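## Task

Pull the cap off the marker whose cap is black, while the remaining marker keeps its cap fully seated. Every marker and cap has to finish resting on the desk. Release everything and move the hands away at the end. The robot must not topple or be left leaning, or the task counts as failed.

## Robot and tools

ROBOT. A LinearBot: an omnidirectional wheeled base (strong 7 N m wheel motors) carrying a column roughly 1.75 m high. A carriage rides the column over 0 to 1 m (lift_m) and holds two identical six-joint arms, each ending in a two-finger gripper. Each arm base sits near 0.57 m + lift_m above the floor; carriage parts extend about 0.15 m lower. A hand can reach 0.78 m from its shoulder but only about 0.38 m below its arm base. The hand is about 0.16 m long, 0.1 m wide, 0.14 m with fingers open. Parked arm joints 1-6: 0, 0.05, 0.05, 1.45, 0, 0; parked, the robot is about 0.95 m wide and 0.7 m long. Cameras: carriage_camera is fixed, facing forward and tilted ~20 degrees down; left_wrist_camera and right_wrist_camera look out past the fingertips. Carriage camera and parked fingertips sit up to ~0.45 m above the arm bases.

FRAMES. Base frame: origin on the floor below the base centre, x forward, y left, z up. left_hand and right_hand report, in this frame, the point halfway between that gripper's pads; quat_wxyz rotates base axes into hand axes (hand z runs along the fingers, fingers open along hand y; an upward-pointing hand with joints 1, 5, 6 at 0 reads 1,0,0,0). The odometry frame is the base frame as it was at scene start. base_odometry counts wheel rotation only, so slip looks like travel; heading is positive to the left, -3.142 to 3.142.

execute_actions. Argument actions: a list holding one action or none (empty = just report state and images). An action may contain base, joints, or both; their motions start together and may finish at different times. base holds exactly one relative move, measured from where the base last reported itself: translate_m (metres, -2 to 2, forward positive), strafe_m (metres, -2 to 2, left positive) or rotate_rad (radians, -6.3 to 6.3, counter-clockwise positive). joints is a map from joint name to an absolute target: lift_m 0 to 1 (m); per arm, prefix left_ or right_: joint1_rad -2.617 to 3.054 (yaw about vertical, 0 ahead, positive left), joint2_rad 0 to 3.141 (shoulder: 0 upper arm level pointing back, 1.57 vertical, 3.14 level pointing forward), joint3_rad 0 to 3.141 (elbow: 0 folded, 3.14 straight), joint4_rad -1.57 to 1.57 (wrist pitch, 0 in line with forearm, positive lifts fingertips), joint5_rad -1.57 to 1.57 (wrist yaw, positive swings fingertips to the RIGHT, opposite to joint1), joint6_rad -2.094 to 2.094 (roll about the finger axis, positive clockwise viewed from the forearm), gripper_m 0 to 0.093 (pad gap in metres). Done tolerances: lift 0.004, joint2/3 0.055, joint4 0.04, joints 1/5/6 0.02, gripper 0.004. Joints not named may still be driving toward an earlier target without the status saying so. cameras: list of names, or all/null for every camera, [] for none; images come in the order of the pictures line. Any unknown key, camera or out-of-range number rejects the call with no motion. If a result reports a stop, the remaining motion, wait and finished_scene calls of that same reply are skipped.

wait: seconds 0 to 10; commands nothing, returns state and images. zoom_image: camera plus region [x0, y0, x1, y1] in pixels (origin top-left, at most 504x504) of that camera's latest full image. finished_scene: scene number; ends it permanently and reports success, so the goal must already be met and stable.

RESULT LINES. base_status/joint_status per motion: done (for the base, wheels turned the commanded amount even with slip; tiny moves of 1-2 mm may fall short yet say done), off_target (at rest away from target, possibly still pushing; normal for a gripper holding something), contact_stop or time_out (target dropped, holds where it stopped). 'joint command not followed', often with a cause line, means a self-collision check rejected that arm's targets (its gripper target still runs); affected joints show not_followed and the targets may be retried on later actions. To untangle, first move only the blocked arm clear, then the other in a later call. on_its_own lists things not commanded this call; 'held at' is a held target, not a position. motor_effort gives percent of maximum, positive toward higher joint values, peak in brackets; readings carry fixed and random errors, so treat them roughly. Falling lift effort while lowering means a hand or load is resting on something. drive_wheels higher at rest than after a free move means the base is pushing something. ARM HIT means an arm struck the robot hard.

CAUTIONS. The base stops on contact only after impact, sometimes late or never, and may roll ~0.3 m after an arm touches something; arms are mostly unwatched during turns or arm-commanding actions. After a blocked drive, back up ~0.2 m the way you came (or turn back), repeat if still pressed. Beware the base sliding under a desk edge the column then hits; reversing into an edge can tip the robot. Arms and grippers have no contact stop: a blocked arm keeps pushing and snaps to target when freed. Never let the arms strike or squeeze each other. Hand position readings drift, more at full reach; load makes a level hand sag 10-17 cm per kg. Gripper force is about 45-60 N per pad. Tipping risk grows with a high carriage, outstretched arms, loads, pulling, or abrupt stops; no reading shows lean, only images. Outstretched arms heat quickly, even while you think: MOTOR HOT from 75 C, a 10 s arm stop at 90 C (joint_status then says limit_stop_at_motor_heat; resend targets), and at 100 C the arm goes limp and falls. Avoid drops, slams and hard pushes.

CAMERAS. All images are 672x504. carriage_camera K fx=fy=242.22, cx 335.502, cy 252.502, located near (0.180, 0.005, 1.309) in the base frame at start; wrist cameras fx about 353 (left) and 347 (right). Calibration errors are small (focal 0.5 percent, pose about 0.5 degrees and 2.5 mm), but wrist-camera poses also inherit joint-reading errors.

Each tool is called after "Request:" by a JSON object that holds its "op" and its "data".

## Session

Request:
{"op": "execute_actions", "data": {"actions": []}}

Scene clock: 0.00 s.
base_odometry: x=+0.000 y=+0.000 heading=+0.000 (m, m, rad; odometry frame)
base_status: not commanded
joint_positions: lift_m=+0.300 left_joint1_rad=-0.014 left_joint2_rad=+0.052 left_joint3_rad=+0.054 left_joint4_rad=+1.466 left_joint5_rad=+0.016 left_joint6_rad=-0.041 left_gripper_m=+0.094 right_joint1_rad=-0.011 right_joint2_rad=+0.063 right_joint3_rad=+0.077 right_joint4_rad=+1.444 right_joint5_rad=+0.008 right_joint6_rad=+0.012 right_gripper_m=+0.094
joint_status: not commanded
motor_effort: lift_m=+25 drive_wheels=+6 (%)
left_hand: x=+0.3045 y=+0.3204 z=+1.3308 quat_wxyz=(+0.998, +0.007, +0.052, -0.028) (m; base frame)
right_hand: x=+0.3066 y=-0.3252 z=+1.3364 quat_wxyz=(+0.998, +0.005, +0.057, +0.001) (m; base frame)
pictures: carriage_camera, left_wrist_camera, right_wrist_camera
camera_calibration (this result's frames):
carriage_camera: T_world_to_cam=[[-0.0232466, -0.999422, -0.0247857, 0.0416988], [-0.332761, 0.031114, -0.942498, 1.29373], [0.942724, -0.0136622, -0.333292, 0.266603], [0, 0, 0, 1]] pos_world=[0.180138, 0.00506417, 1.30922]
left_wrist_camera: T_world_to_cam=[[-0.0614743, -0.998061, 0.0097101, 0.329013], [0.749519, -0.0525857, -0.659891, 0.676533], [0.659122, -0.0332884, 0.751299, -1.06723], [0, 0, 0, 1]] pos_world=[0.216588, 0.328425, 1.24505]
right_wrist_camera: T_world_to_cam=[[-0.00766378, -0.999693, 0.0235589, -0.347719], [0.730968, -0.0216774, -0.682068, 0.687115], [0.682369, 0.0119935, 0.73091, -1.06309], [0, 0, 0, 1]] pos_world=[0.220494, -0.319967, 1.25387]
Images, in order (width x height): carriage_camera 672x504, left_wrist_camera 672x504, right_wrist_camera 672x504.

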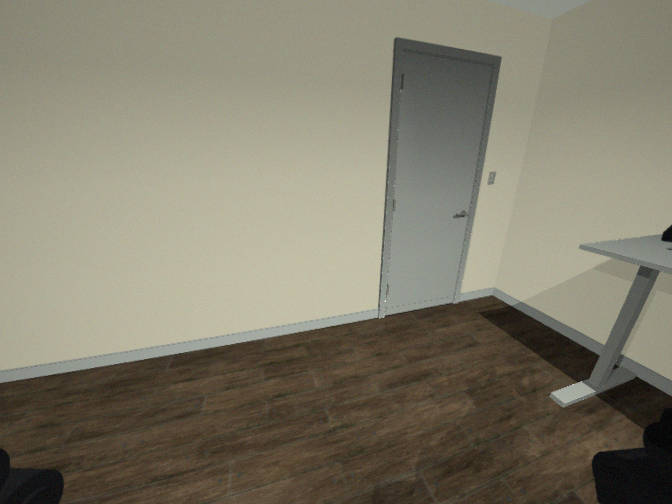

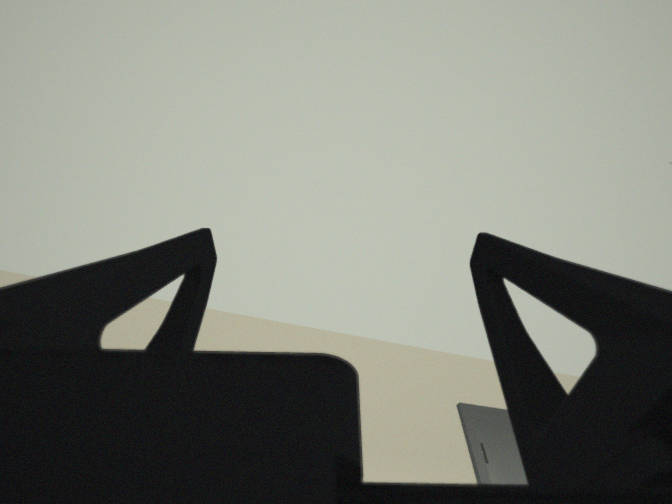

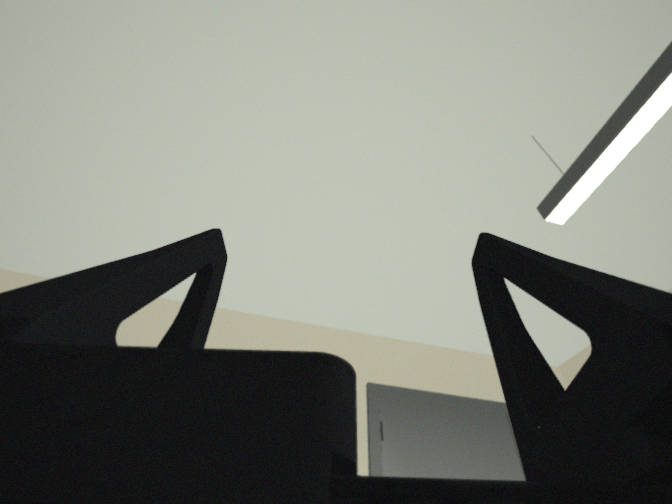

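Request:
{"op": "execute_actions", "data": {"actions": [{"base":{"rotate_rad":-1.355},"joints":{"lift_m":0.65}}], "cameras": ["carriage_camera"]}}

Scene clock: 8.20 s.
base_odometry: x=+0.000 y=+0.000 heading=-1.355 (m, m, rad; odometry frame)
base_status: done
joint_positions: lift_m=+0.650 left_joint1_rad=-0.014 left_joint2_rad=+0.052 left_joint3_rad=+0.054 left_joint4_rad=+1.464 left_joint5_rad=+0.016 left_joint6_rad=-0.041 left_gripper_m=+0.094 right_joint1_rad=-0.011 right_joint2_rad=+0.063 right_joint3_rad=+0.077 right_joint4_rad=+1.443 right_joint5_rad=+0.008 right_joint6_rad=+0.012 right_gripper_m=+0.094
joint_status: all done
motor_effort: lift_m=+23(34) drive_wheels=+9(18) (%)
left_hand: x=+0.3051 y=+0.3204 z=+1.6810 quat_wxyz=(+0.998, +0.007, +0.053, -0.028) (m; base frame)
right_hand: x=+0.3068 y=-0.3252 z=+1.6866 quat_wxyz=(+0.998, +0.005, +0.057, +0.001) (m; base frame)
pictures: carriage_camera
camera_calibration (this result's frames):
carriage_camera: T_world_to_cam=[[-0.0232466, -0.999422, -0.0247857, 0.0503802], [-0.332761, 0.031114, -0.942498, 1.62384], [0.942724, -0.0136622, -0.333292, 0.383341], [0, 0, 0, 1]] pos_world=[0.180138, 0.00506417, 1.65948]
Images, in order (width x height): carriage_camera 672x504.

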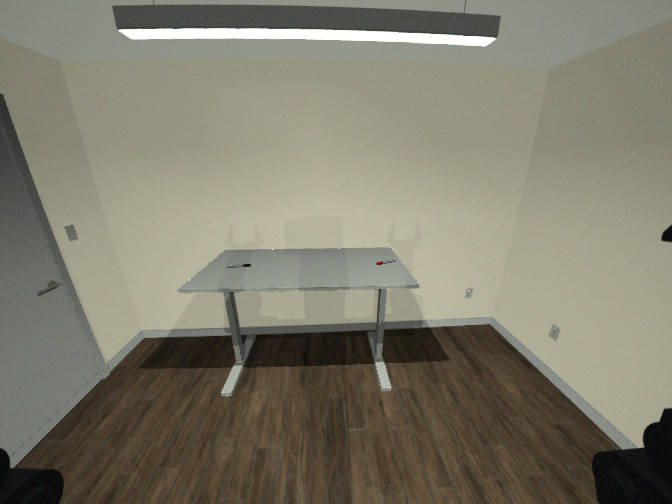

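Request:
{"op": "execute_actions", "data": {"actions": [{"base":{"strafe_m":0.74}}], "cameras": []}}

Request:
{"op": "execute_actions", "data": {"actions": [{"base":{"translate_m":1.05},"joints":{"left_joint1_rad":-0.3,"right_joint1_rad":0.3,"left_joint2_rad":1.7,"left_joint3_rad":1.5,"left_joint4_rad":-0.8,"right_joint2_rad":1.7,"right_joint3_rad":1.5,"right_joint4_rad":-0.8}}]}}

Scene clock: 22.70 s.
base_odometry: x=+0.723 y=+0.158 heading=-1.356 (m, m, rad; odometry frame)
base_status: done
joint_positions: lift_m=+0.650 left_joint1_rad=-0.014 left_joint2_rad=+0.052 left_joint3_rad=+0.054 left_joint4_rad=+1.464 left_joint5_rad=+0.016 left_joint6_rad=-0.041 left_gripper_m=+0.094 right_joint1_rad=-0.011 right_joint2_rad=+0.063 right_joint3_rad=+0.077 right_joint4_rad=+1.443 right_joint5_rad=+0.008 right_joint6_rad=+0.012 right_gripper_m=+0.094
joint_status: not commanded
motor_effort: lift_m=+26(23) drive_wheels=+9(21) (%)
left_hand: x=+0.3051 y=+0.3204 z=+1.6810 quat_wxyz=(+0.998, +0.007, +0.053, -0.028) (m; base frame)
right_hand: x=+0.3068 y=-0.3252 z=+1.6866 quat_wxyz=(+0.998, +0.005, +0.057, +0.001) (m; base frame)
pictures: none
No camera images: the call's "cameras" was empty. Leave "cameras" out to get every camera's image.

Scene clock: 27.10 s.
base_odometry: x=+0.948 y=-0.868 heading=-1.355 (m, m, rad; odometry frame)
base_status: done
joint_positions: lift_m=+0.650 left_joint1_rad=-0.292 left_joint2_rad=+1.695 left_joint3_rad=+1.472 left_joint4_rad=-0.798 left_joint5_rad=+0.016 left_joint6_rad=-0.041 left_gripper_m=+0.094 right_joint1_rad=+0.292 right_joint2_rad=+1.700 right_joint3_rad=+1.477 right_joint4_rad=-0.808 right_joint5_rad=+0.008 right_joint6_rad=+0.012 right_gripper_m=+0.094
joint_status: all done
motor_effort: lift_m=+26(26) drive_wheels=-2(19) (%)
left_hand: x=+0.6924 y=+0.1963 z=+1.4192 quat_wxyz=(+0.267, +0.122, +0.955, -0.053) (m; base frame)
right_hand: x=+0.6926 y=-0.2004 z=+1.4174 quat_wxyz=(+0.264, -0.133, +0.955, +0.037) (m; base frame)
pictures: carriage_camera, left_wrist_camera, right_wrist_camera
camera_calibration (this result's frames):
carriage_camera: T_world_to_cam=[[-0.0232466, -0.999422, -0.0247857, 0.0503803], [-0.332761, 0.031114, -0.942498, 1.62385], [0.942724, -0.0136622, -0.333292, 0.383343], [0, 0, 0, 1]] pos_world=[0.180138, 0.00506417, 1.65949]
left_wrist_camera: T_world_to_cam=[[-0.245443, -0.969179, 0.0211868, 0.333495], [-0.966817, 0.246326, 0.0677317, 0.534778], [-0.070863, -0.00385946, -0.997479, 1.58809], [0, 0, 0, 1]] pos_world=[0.711423, 0.197615, 1.54079]
right_wrist_camera: T_world_to_cam=[[0.299283, -0.953945, -0.0204556, -0.362903], [-0.949021, -0.299825, 0.0972859, 0.466111], [-0.0989385, -0.00970329, -0.995046, 1.59601], [0, 0, 0, 1]] pos_world=[0.708867, -0.190951, 1.53533]
Images, in order (width x height): carriage_camera 672x504, left_wrist_camera 672x504, right_wrist_camera 672x504.

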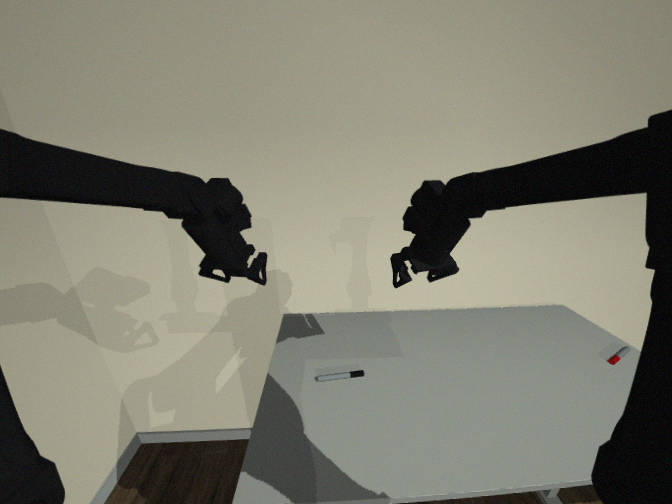

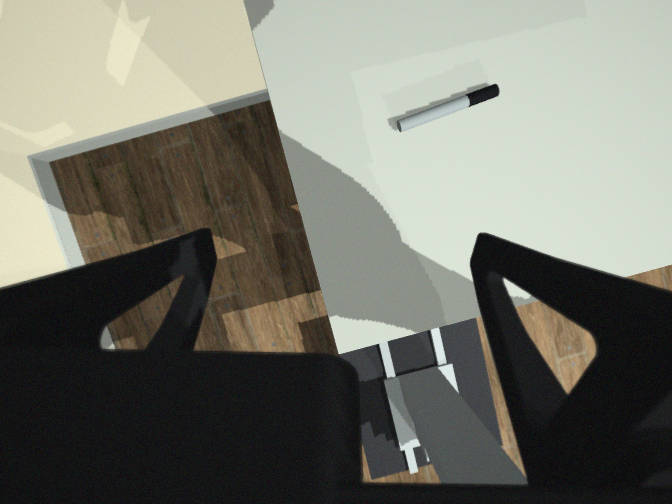

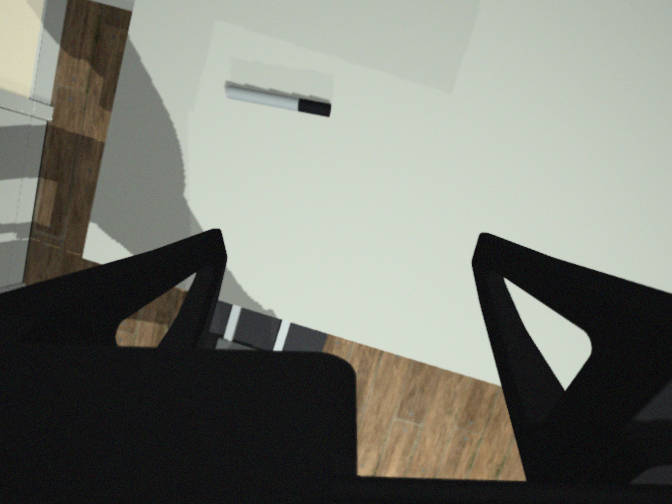

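Request:
{"op": "execute_actions", "data": {"actions": [{"base":{"translate_m":0.18},"joints":{"left_joint1_rad":-0.545,"left_joint2_rad":2.723,"left_joint3_rad":1.59,"left_joint4_rad":-0.037,"left_joint5_rad":0.47,"left_joint6_rad":0.84,"left_gripper_m":0.07,"right_joint1_rad":0.445,"right_joint2_rad":2.687,"right_joint3_rad":1.72,"right_joint4_rad":-0.511,"right_joint5_rad":-0.235,"right_joint6_rad":1.91,"right_gripper_m":0.07}}]}}

Scene clock: 51.30 s.
base_odometry: x=+0.987 y=-1.043 heading=-1.354 (m, m, rad; odometry frame)
base_status: done
joint_positions: lift_m=+0.650 left_joint1_rad=-0.551 left_joint2_rad=+2.719 left_joint3_rad=+1.590 left_joint4_rad=-0.039 left_joint5_rad=+0.465 left_joint6_rad=+0.832 left_gripper_m=+0.070 right_joint1_rad=+0.441 right_joint2_rad=+2.698 right_joint3_rad=+1.712 right_joint4_rad=-0.516 right_joint5_rad=-0.229 right_joint6_rad=+1.905 right_gripper_m=+0.070
joint_status: all done
motor_effort: lift_m=+24(26) drive_wheels=-5(17) (%)
left_hand: x=+0.6714 y=-0.0085 z=+1.0653 quat_wxyz=(+0.224, +0.643, +0.705, -0.196) (m; base frame)
right_hand: x=+0.6776 y=-0.0920 z=+1.0635 quat_wxyz=(-0.092, +0.661, +0.741, +0.076) (m; base frame)
pictures: carriage_camera, left_wrist_camera, right_wrist_camera
camera_calibration (this result's frames):
carriage_camera: T_world_to_cam=[[-0.0232466, -0.999422, -0.0247857, 0.0503804], [-0.332761, 0.031114, -0.942498, 1.62385], [0.942724, -0.0136622, -0.333292, 0.383344], [0, 0, 0, 1]] pos_world=[0.180138, 0.00506417, 1.65949]
left_wrist_camera: T_world_to_cam=[[-0.993352, -0.112458, -0.0245945, 0.695555], [-0.112762, 0.993558, 0.011321, 0.0818804], [0.0231629, 0.0140191, -0.999633, 1.17215], [0, 0, 0, 1]] pos_world=[0.673013, -0.0195646, 1.1879]
right_wrist_camera: T_world_to_cam=[[-0.992561, -0.119356, -0.0240101, 0.693698], [-0.0947761, 0.633716, 0.767738, -0.687232], [-0.0764182, 0.764302, -0.640314, 0.922099], [0, 0, 0, 1]] pos_world=[0.693869, -0.186456, 1.1347]
Images, in order (width x height): carriage_camera 672x504, left_wrist_camera 672x504, right_wrist_camera 672x504.

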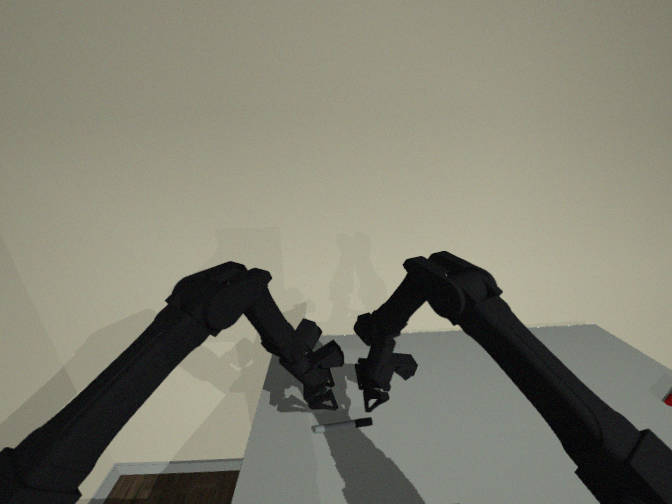

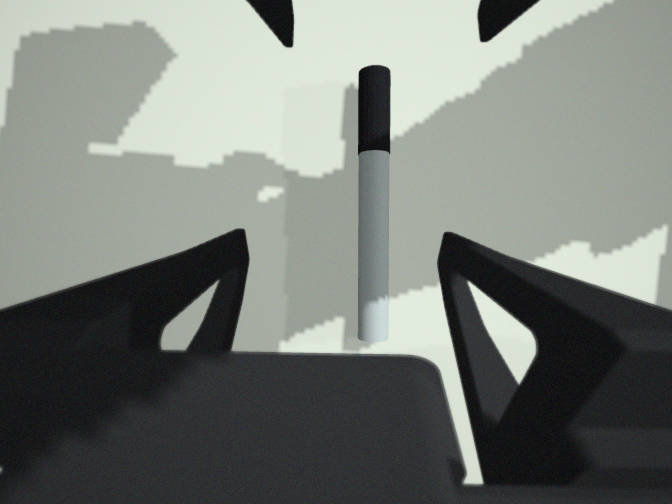

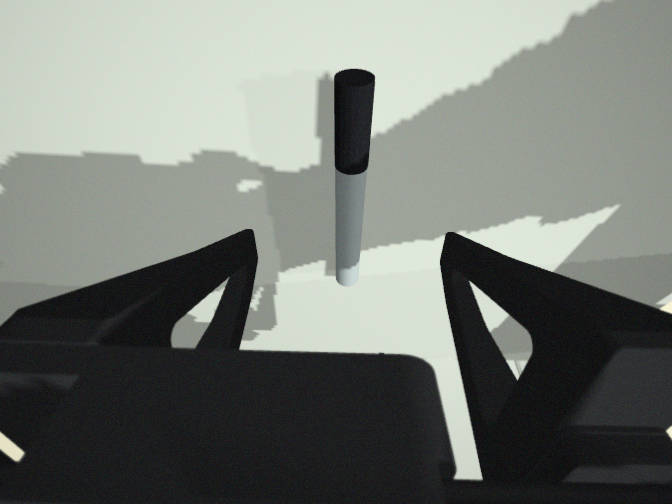

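Request:
{"op": "execute_actions", "data": {"actions": [{"joints":{"lift_m":0.585,"left_joint2_rad":2.682,"left_joint3_rad":1.455,"left_joint4_rad":0.045}}], "cameras": ["left_wrist_camera","right_wrist_camera"]}}

Scene clock: 60.03 s.
base_odometry: x=+0.987 y=-1.043 heading=-1.354 (m, m, rad; odometry frame)
base_status: not commanded
joint_positions: lift_m=+0.585 left_joint1_rad=-0.551 left_joint2_rad=+2.689 left_joint3_rad=+1.467 left_joint4_rad=+0.041 left_joint5_rad=+0.468 left_joint6_rad=+0.832 left_gripper_m=+0.070 right_joint1_rad=+0.441 right_joint2_rad=+2.698 right_joint3_rad=+1.712 right_joint4_rad=-0.514 right_joint5_rad=-0.231 right_joint6_rad=+1.905 right_gripper_m=+0.070
joint_status: all done
motor_effort: lift_m=+28(26) drive_wheels=-3(3) (%)
left_hand: x=+0.6498 y=+0.0042 z=+0.9928 quat_wxyz=(+0.219, +0.643, +0.706, -0.199) (m; base frame)
right_hand: x=+0.6779 y=-0.0915 z=+0.9987 quat_wxyz=(-0.092, +0.661, +0.741, +0.077) (m; base frame)
pictures: left_wrist_camera, right_wrist_camera
camera_calibration (this result's frames):
left_wrist_camera: T_world_to_cam=[[-0.993745, -0.110896, -0.0131563, 0.662656], [-0.11111, 0.993665, 0.0168464, 0.0610883], [0.0112048, 0.0182028, -0.999772, 1.10788], [0, 0, 0, 1]] pos_world=[0.652885, -0.00738198, 1.11532]
right_wrist_camera: T_world_to_cam=[[-0.992523, -0.119425, -0.0252193, 0.693645], [-0.0955617, 0.631756, 0.769255, -0.638866], [-0.0759355, 0.765913, -0.638445, 0.878163], [0, 0, 0, 1]] pos_world=[0.694091, -0.186151, 1.0696]
Images, in order (width x height): left_wrist_camera 672x504, right_wrist_camera 672x504.

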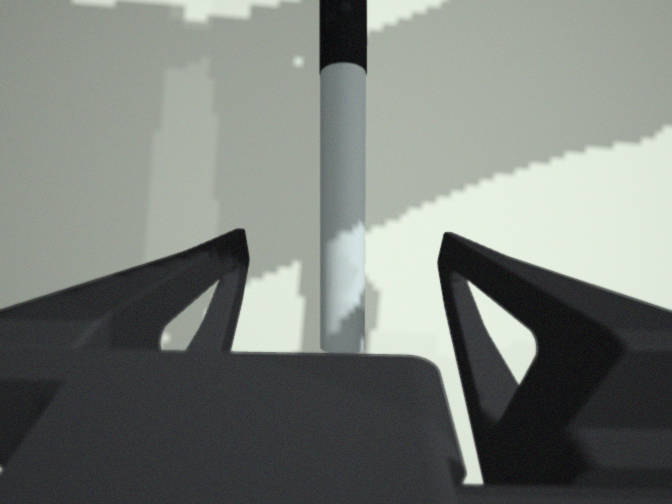

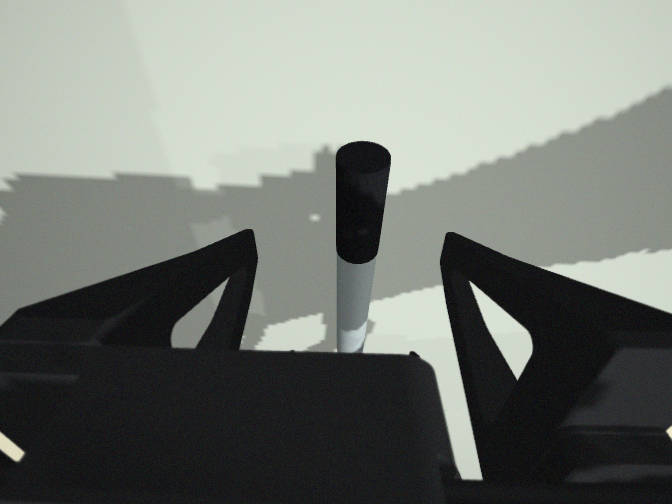

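Request:
{"op": "execute_actions", "data": {"actions": [{"joints":{"lift_m":0.562}}], "cameras": ["left_wrist_camera","right_wrist_camera"]}}

Scene clock: 63.83 s.
base_odometry: x=+0.987 y=-1.044 heading=-1.354 (m, m, rad; odometry frame)
base_status: not commanded
joint_positions: lift_m=+0.562 left_joint1_rad=-0.551 left_joint2_rad=+2.683 left_joint3_rad=+1.467 left_joint4_rad=+0.047 left_joint5_rad=+0.469 left_joint6_rad=+0.832 left_gripper_m=+0.070 right_joint1_rad=+0.441 right_joint2_rad=+2.700 right_joint3_rad=+1.712 right_joint4_rad=-0.513 right_joint5_rad=-0.231 right_joint6_rad=+1.905 right_gripper_m=+0.070
joint_status: all done
motor_effort: lift_m=+24(24) drive_wheels=-4(5) (%)
left_hand: x=+0.6524 y=+0.0026 z=+0.9732 quat_wxyz=(+0.224, +0.643, +0.705, -0.198) (m; base frame)
right_hand: x=+0.6777 y=-0.0915 z=+0.9750 quat_wxyz=(-0.093, +0.661, +0.741, +0.077) (m; base frame)
pictures: left_wrist_camera, right_wrist_camera
camera_calibration (this result's frames):
left_wrist_camera: T_world_to_cam=[[-0.993586, -0.110865, -0.0222675, 0.673521], [-0.111093, 0.993766, 0.00929969, 0.0706654], [0.0210977, 0.0117138, -0.999709, 1.08176], [0, 0, 0, 1]] pos_world=[0.654229, -0.0082266, 1.09578]
right_wrist_camera: T_world_to_cam=[[-0.992533, -0.119465, -0.0246173, 0.692252], [-0.0950802, 0.631346, 0.76965, -0.621486], [-0.0764039, 0.766244, -0.637991, 0.862939], [0, 0, 0, 1]] pos_world=[0.693924, -0.18615, 1.04592]
Images, in order (width x height): left_wrist_camera 672x504, right_wrist_camera 672x504.

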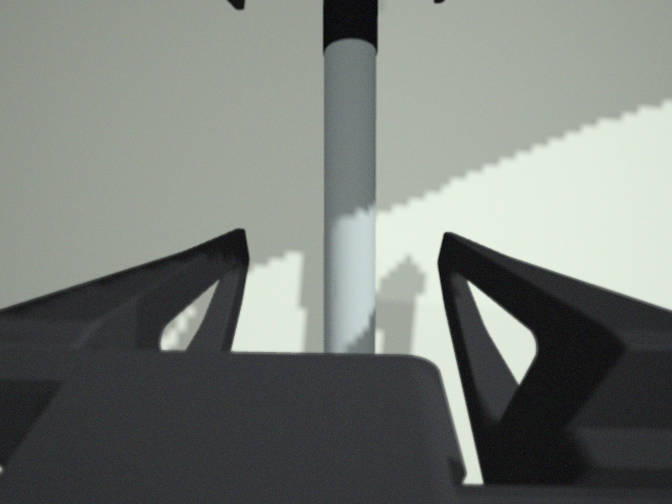

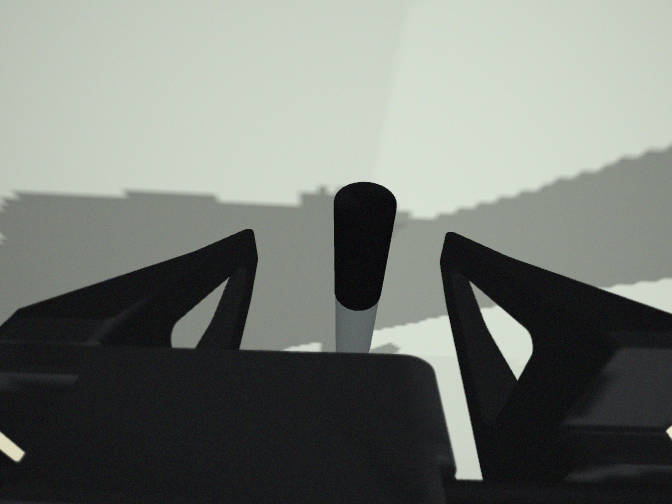

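Request:
{"op": "execute_actions", "data": {"actions": [{"joints":{"right_joint1_rad":0.418,"right_joint2_rad":2.725,"right_joint4_rad":-0.49,"right_joint6_rad":1.89}}], "cameras": ["left_wrist_camera","right_wrist_camera"]}}

Request:
{"op": "execute_actions", "data": {"actions": [{"joints":{"left_gripper_m":0,"right_gripper_m":0}}], "cameras": ["left_wrist_camera","right_wrist_camera"]}}

Scene clock: 69.17 s.
base_odometry: x=+0.987 y=-1.043 heading=-1.354 (m, m, rad; odometry frame)
base_status: not commanded
joint_positions: lift_m=+0.562 left_joint1_rad=-0.551 left_joint2_rad=+2.683 left_joint3_rad=+1.467 left_joint4_rad=+0.047 left_joint5_rad=+0.469 left_joint6_rad=+0.832 left_gripper_m=+0.070 right_joint1_rad=+0.425 right_joint2_rad=+2.709 right_joint3_rad=+1.712 right_joint4_rad=-0.492 right_joint5_rad=-0.238 right_joint6_rad=+1.890 right_gripper_m=+0.070
joint_status: all done
motor_effort: lift_m=+23(23) drive_wheels=+10(9) (%)
left_hand: x=+0.6524 y=+0.0026 z=+0.9732 quat_wxyz=(+0.224, +0.643, +0.705, -0.198) (m; base frame)
right_hand: x=+0.6829 y=-0.0958 z=+0.9716 quat_wxyz=(-0.092, +0.660, +0.741, +0.085) (m; base frame)
pictures: left_wrist_camera, right_wrist_camera
camera_calibration (this result's frames):
left_wrist_camera: T_world_to_cam=[[-0.993586, -0.110865, -0.0222675, 0.673521], [-0.111093, 0.993766, 0.00929969, 0.0706654], [0.0210977, 0.0117138, -0.999709, 1.08176], [0, 0, 0, 1]] pos_world=[0.654229, -0.0082266, 1.09578]
right_wrist_camera: T_world_to_cam=[[-0.992258, -0.1184, -0.037492, 0.709234], [-0.103607, 0.622699, 0.775572, -0.616383], [-0.0684815, 0.773452, -0.630145, 0.852161], [0, 0, 0, 1]] pos_world=[0.698239, -0.191312, 1.04162]
Images, in order (width x height): left_wrist_camera 672x504, right_wrist_camera 672x504.

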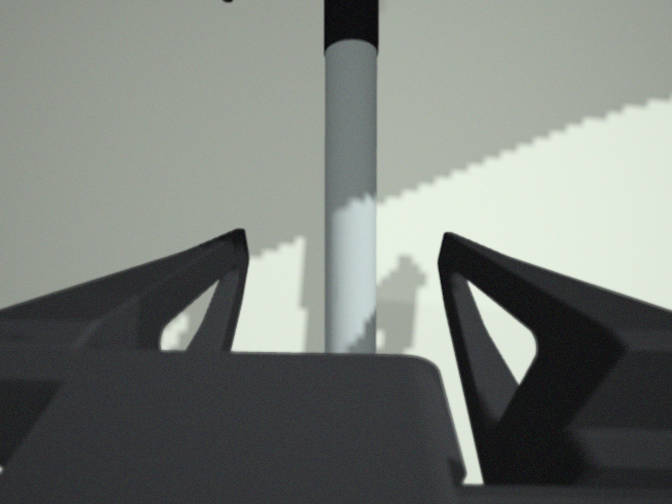

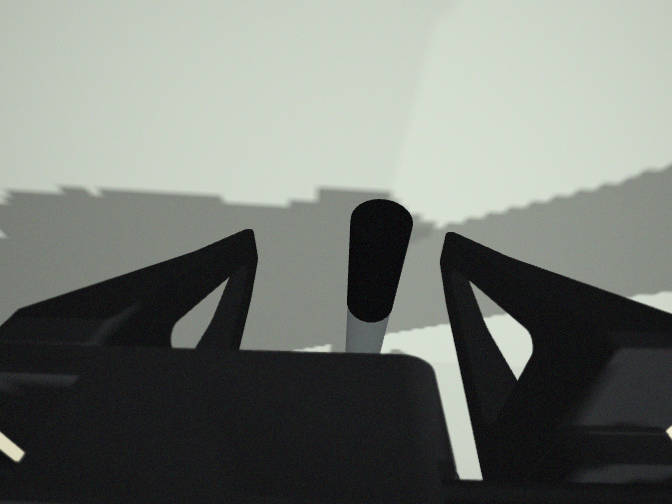

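Scene clock: 69.83 s.
base_odometry: x=+0.987 y=-1.043 heading=-1.354 (m, m, rad; odometry frame)
base_status: not commanded
joint_positions: lift_m=+0.562 left_joint1_rad=-0.550 left_joint2_rad=+2.683 left_joint3_rad=+1.467 left_joint4_rad=+0.050 left_joint5_rad=+0.466 left_joint6_rad=+0.833 left_gripper_m=+0.017 right_joint1_rad=+0.425 right_joint2_rad=+2.710 right_joint3_rad=+1.712 right_joint4_rad=-0.495 right_joint5_rad=-0.239 right_joint6_rad=+1.890 right_gripper_m=+0.018
joint_status: left_gripper_m off_target (ended at +0.017, target +0.000); right_gripper_m off_target (ended at +0.018, target +0.000)
motor_effort: lift_m=+25(25) drive_wheels=+8(9) (%)
left_hand: x=+0.6534 y=+0.0029 z=+0.9733 quat_wxyz=(+0.225, +0.643, +0.705, -0.196) (m; base frame)
right_hand: x=+0.6819 y=-0.0960 z=+0.9711 quat_wxyz=(-0.094, +0.660, +0.741, +0.083) (m; base frame)
pictures: left_wrist_camera, right_wrist_camera
camera_calibration (this result's frames):
left_wrist_camera: T_world_to_cam=[[-0.993328, -0.112335, -0.0261003, 0.678119], [-0.112617, 0.993592, 0.00959374, 0.0711875], [0.0248553, 0.0124691, -0.999613, 1.07923], [0, 0, 0, 1]] pos_world=[0.654787, -0.0080119, 1.09583]
right_wrist_camera: T_world_to_cam=[[-0.992342, -0.118894, -0.0334936, 0.70432], [-0.100804, 0.622786, 0.775871, -0.618186], [-0.0713869, 0.773306, -0.630002, 0.853745], [0, 0, 0, 1]] pos_world=[0.697556, -0.191469, 1.04108]
Images, in order (width x height): left_wrist_camera 672x504, right_wrist_camera 672x504.

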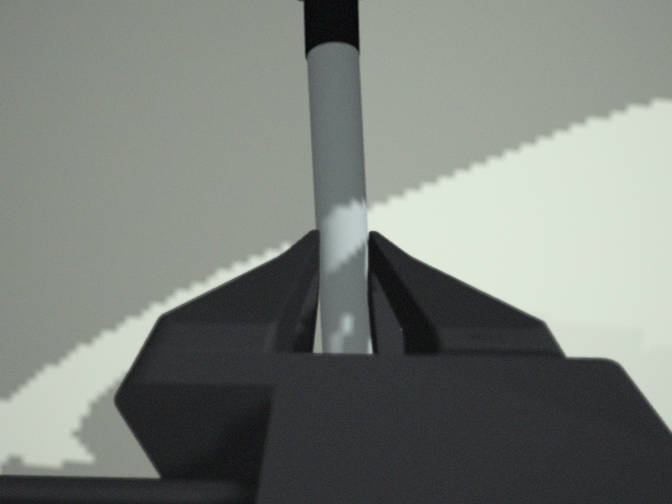

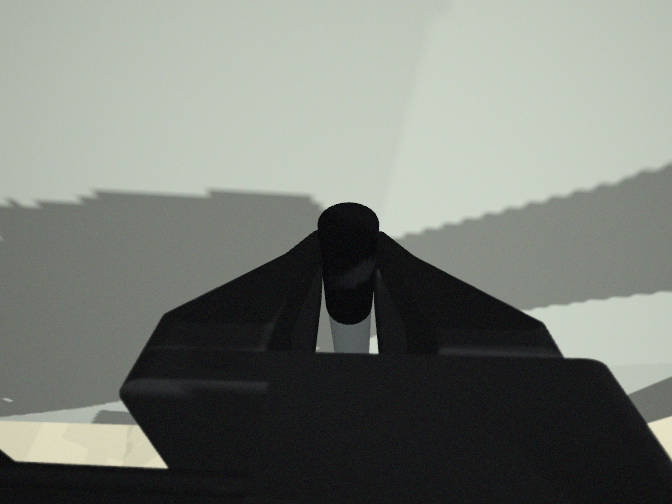

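Request:
{"op": "execute_actions", "data": {"actions": [{"joints":{"lift_m":0.574,"right_joint2_rad":2.705}}], "cameras": []}}

Request:
{"op": "execute_actions", "data": {"actions": [{"joints":{"left_joint1_rad":-0.48,"left_joint6_rad":0.89,"right_joint1_rad":0.335,"right_joint6_rad":1.81}}]}}

Scene clock: 75.77 s.
base_odometry: x=+0.987 y=-1.043 heading=-1.354 (m, m, rad; odometry frame)
base_status: not commanded
joint_positions: lift_m=+0.574 left_joint1_rad=-0.550 left_joint2_rad=+2.678 left_joint3_rad=+1.467 left_joint4_rad=+0.047 left_joint5_rad=+0.465 left_joint6_rad=+0.833 left_gripper_m=+0.017 right_joint1_rad=+0.425 right_joint2_rad=+2.708 right_joint3_rad=+1.712 right_joint4_rad=-0.493 right_joint5_rad=-0.239 right_joint6_rad=+1.890 right_gripper_m=+0.018
joint_status: all done
motor_effort: lift_m=+24(27) drive_wheels=+9(6) (%)
left_hand: x=+0.6542 y=+0.0027 z=+0.9871 quat_wxyz=(+0.226, +0.643, +0.705, -0.196) (m; base frame)
right_hand: x=+0.6828 y=-0.0958 z=+0.9840 quat_wxyz=(-0.093, +0.660, +0.741, +0.085) (m; base frame)
pictures: none
No camera images: the call's "cameras" was empty. Leave "cameras" out to get every camera's image.

Scene clock: 76.47 s.
base_odometry: x=+0.987 y=-1.043 heading=-1.354 (m, m, rad; odometry frame)
base_status: not commanded
joint_positions: lift_m=+0.574 left_joint1_rad=-0.478 left_joint2_rad=+2.678 left_joint3_rad=+1.467 left_joint4_rad=+0.044 left_joint5_rad=+0.472 left_joint6_rad=+0.887 left_gripper_m=+0.017 right_joint1_rad=+0.326 right_joint2_rad=+2.708 right_joint3_rad=+1.712 right_joint4_rad=-0.484 right_joint5_rad=-0.237 right_joint6_rad=+1.816 right_gripper_m=+0.018
joint_status: all done
motor_effort: lift_m=+24(22) drive_wheels=-2(10) (%)
left_hand: x=+0.6751 y=+0.0300 z=+0.9873 quat_wxyz=(+0.237, +0.637, +0.710, -0.185) (m; base frame)
right_hand: x=+0.7055 y=-0.1362 z=+0.9841 quat_wxyz=(-0.082, +0.668, +0.733, +0.096) (m; base frame)
pictures: carriage_camera, left_wrist_camera, right_wrist_camera
camera_calibration (this result's frames):
carriage_camera: T_world_to_cam=[[-0.0232466, -0.999422, -0.0247857, 0.0484974], [-0.332761, 0.031114, -0.942498, 1.55225], [0.942724, -0.0136622, -0.333292, 0.358023], [0, 0, 0, 1]] pos_world=[0.180138, 0.00506417, 1.58352]
left_wrist_camera: T_world_to_cam=[[-0.989052, -0.137641, -0.0532012, 0.727781], [-0.1382, 0.99038, 0.00696274, 0.0665073], [0.051731, 0.0142389, -0.99856, 1.07313], [0, 0, 0, 1]] pos_world=[0.673491, 0.0190248, 1.10984]
right_wrist_camera: T_world_to_cam=[[-0.993678, -0.0916002, -0.0649082, 0.759019], [-0.108025, 0.622725, 0.774948, -0.594858], [-0.0305654, 0.777061, -0.628683, 0.865136], [0, 0, 0, 1]] pos_world=[0.716405, -0.232304, 1.05415]
Images, in order (width x height): carriage_camera 672x504, left_wrist_camera 672x504, right_wrist_camera 672x504.

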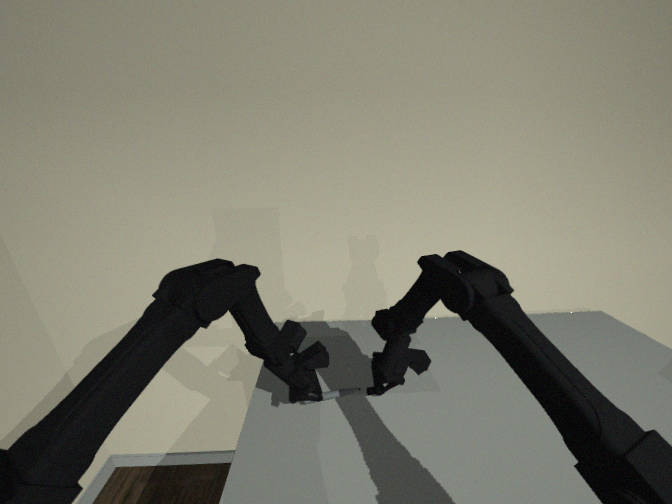

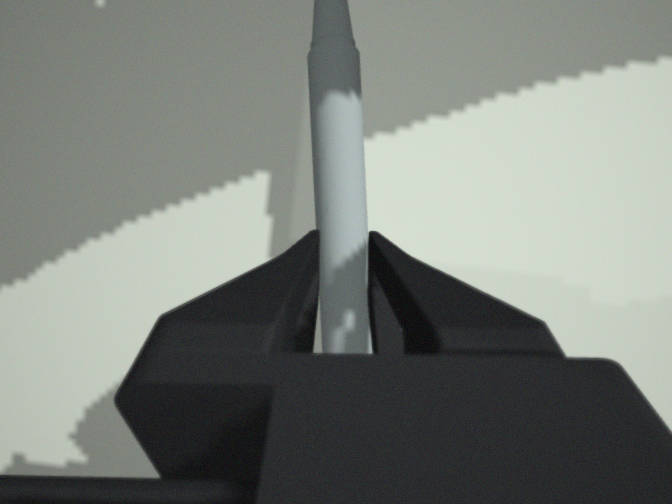

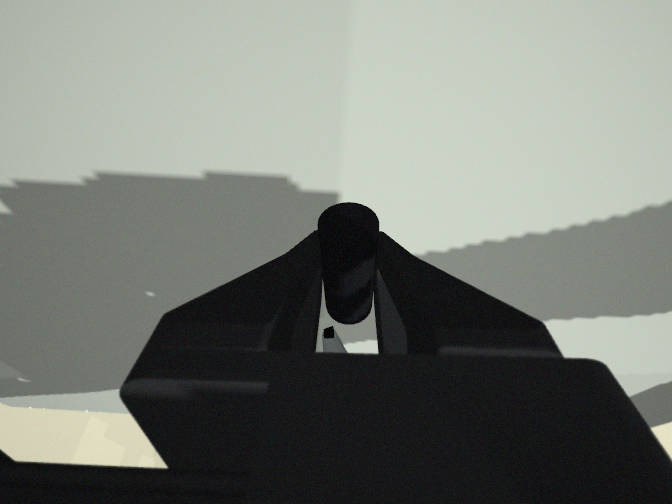

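Request:
{"op": "execute_actions", "data": {"actions": [{"joints":{"lift_m":0.561}}], "cameras": []}}

Request:
{"op": "execute_actions", "data": {"actions": [{"joints":{"left_gripper_m":0.06,"right_gripper_m":0.06}}], "cameras": []}}

Request:
{"op": "execute_actions", "data": {"actions": [{"joints":{"lift_m":0.64}}], "cameras": []}}

Request:
{"op": "execute_actions", "data": {"actions": [{"base":{"translate_m":-0.3},"joints":{"left_joint1_rad":0,"left_joint2_rad":1.2,"left_joint3_rad":1.0,"left_joint4_rad":0,"right_joint1_rad":0,"right_joint2_rad":1.2,"right_joint3_rad":1.0,"right_joint4_rad":0}}], "cameras": ["carriage_camera"]}}

Request:
{"op": "zoom_image", "data": {"camera": "carriage_camera", "region": [240,280,480,460]}}

Scene clock: 85.60 s.
base_odometry: x=+0.987 y=-1.043 heading=-1.354 (m, m, rad; odometry frame)
base_status: not commanded
joint_positions: lift_m=+0.561 left_joint1_rad=-0.478 left_joint2_rad=+2.680 left_joint3_rad=+1.467 left_joint4_rad=+0.047 left_joint5_rad=+0.474 left_joint6_rad=+0.887 left_gripper_m=+0.017 right_joint1_rad=+0.327 right_joint2_rad=+2.707 right_joint3_rad=+1.712 right_joint4_rad=-0.487 right_joint5_rad=-0.239 right_joint6_rad=+1.815 right_gripper_m=+0.018
joint_status: all done
motor_effort: lift_m=+24(26) drive_wheels=-4(5) (%)
left_hand: x=+0.6749 y=+0.0297 z=+0.9737 quat_wxyz=(+0.238, +0.637, +0.709, -0.186) (m; base frame)
right_hand: x=+0.7051 y=-0.1357 z=+0.9718 quat_wxyz=(-0.083, +0.668, +0.733, +0.096) (m; base frame)
pictures: none
No camera images: the call's "cameras" was empty. Leave "cameras" out to get every camera's image.

Scene clock: 86.23 s.
base_odometry: x=+0.987 y=-1.043 heading=-1.354 (m, m, rad; odometry frame)
base_status: not commanded
joint_positions: lift_m=+0.561 left_joint1_rad=-0.478 left_joint2_rad=+2.680 left_joint3_rad=+1.467 left_joint4_rad=+0.047 left_joint5_rad=+0.474 left_joint6_rad=+0.887 left_gripper_m=+0.060 right_joint1_rad=+0.327 right_joint2_rad=+2.707 right_joint3_rad=+1.712 right_joint4_rad=-0.487 right_joint5_rad=-0.239 right_joint6_rad=+1.815 right_gripper_m=+0.060
joint_status: all done
motor_effort: lift_m=+26(23) drive_wheels=+9(8) (%)
left_hand: x=+0.6749 y=+0.0297 z=+0.9737 quat_wxyz=(+0.238, +0.637, +0.709, -0.186) (m; base frame)
right_hand: x=+0.7051 y=-0.1357 z=+0.9718 quat_wxyz=(-0.083, +0.668, +0.733, +0.096) (m; base frame)
pictures: none
No camera images: the call's "cameras" was empty. Leave "cameras" out to get every camera's image.

Scene clock: 87.10 s.
base_odometry: x=+0.987 y=-1.043 heading=-1.354 (m, m, rad; odometry frame)
base_status: not commanded
joint_positions: lift_m=+0.640 left_joint1_rad=-0.478 left_joint2_rad=+2.675 left_joint3_rad=+1.467 left_joint4_rad=+0.049 left_joint5_rad=+0.472 left_joint6_rad=+0.887 left_gripper_m=+0.060 right_joint1_rad=+0.327 right_joint2_rad=+2.712 right_joint3_rad=+1.712 right_joint4_rad=-0.490 right_joint5_rad=-0.239 right_joint6_rad=+1.815 right_gripper_m=+0.060
joint_status: all done
motor_effort: lift_m=+24(30) drive_wheels=+7(4) (%)
left_hand: x=+0.6768 y=+0.0291 z=+1.0552 quat_wxyz=(+0.241, +0.637, +0.709, -0.184) (m; base frame)
right_hand: x=+0.7027 y=-0.1366 z=+1.0483 quat_wxyz=(-0.085, +0.668, +0.733, +0.092) (m; base frame)
pictures: none
No camera images: the call's "cameras" was empty. Leave "cameras" out to get every camera's image.

Scene clock: 89.70 s.
base_odometry: x=+0.923 y=-0.750 heading=-1.353 (m, m, rad; odometry frame)
base_status: done
joint_positions: lift_m=+0.640 left_joint1_rad=+0.002 left_joint2_rad=+1.197 left_joint3_rad=+1.026 left_joint4_rad=+0.011 left_joint5_rad=+0.470 left_joint6_rad=+0.887 left_gripper_m=+0.060 right_joint1_rad=-0.007 right_joint2_rad=+1.206 right_joint3_rad=+1.013 right_joint4_rad=-0.002 right_joint5_rad=-0.233 right_joint6_rad=+1.814 right_gripper_m=+0.060
joint_status: all done
motor_effort: lift_m=+22(23) drive_wheels=-6(16) (%)
left_hand: x=+0.6778 y=+0.2467 z=+1.5794 quat_wxyz=(+0.646, +0.453, +0.604, +0.111) (m; base frame)
right_hand: x=+0.6928 y=-0.2866 z=+1.5642 quat_wxyz=(+0.319, +0.561, +0.529, +0.551) (m; base frame)
pictures: carriage_camera
camera_calibration (this result's frames):
carriage_camera: T_world_to_cam=[[-0.0232466, -0.999422, -0.0247857, 0.0501333], [-0.332761, 0.031114, -0.942498, 1.61446], [0.942724, -0.0136622, -0.333292, 0.380022], [0, 0, 0, 1]] pos_world=[0.180138, 0.00506417, 1.64952]
Images, in order (width x height): carriage_camera 672x504.

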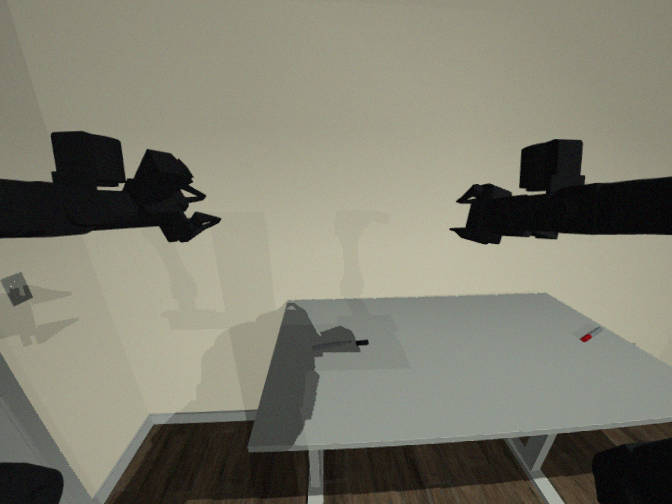

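Region (240, 280, 480, 460) of carriage_camera's 672x504 image, scaled by 2.100, with more detail than that image has; it fills the top 378 rows of this view, and the rest is white.

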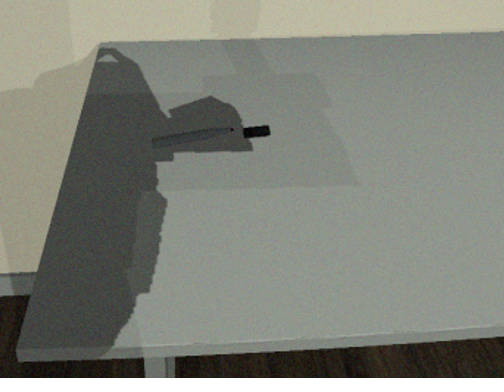

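Request:
{"op": "finished_scene", "data": {"scene": 2}}

The scene is finished: the task was done.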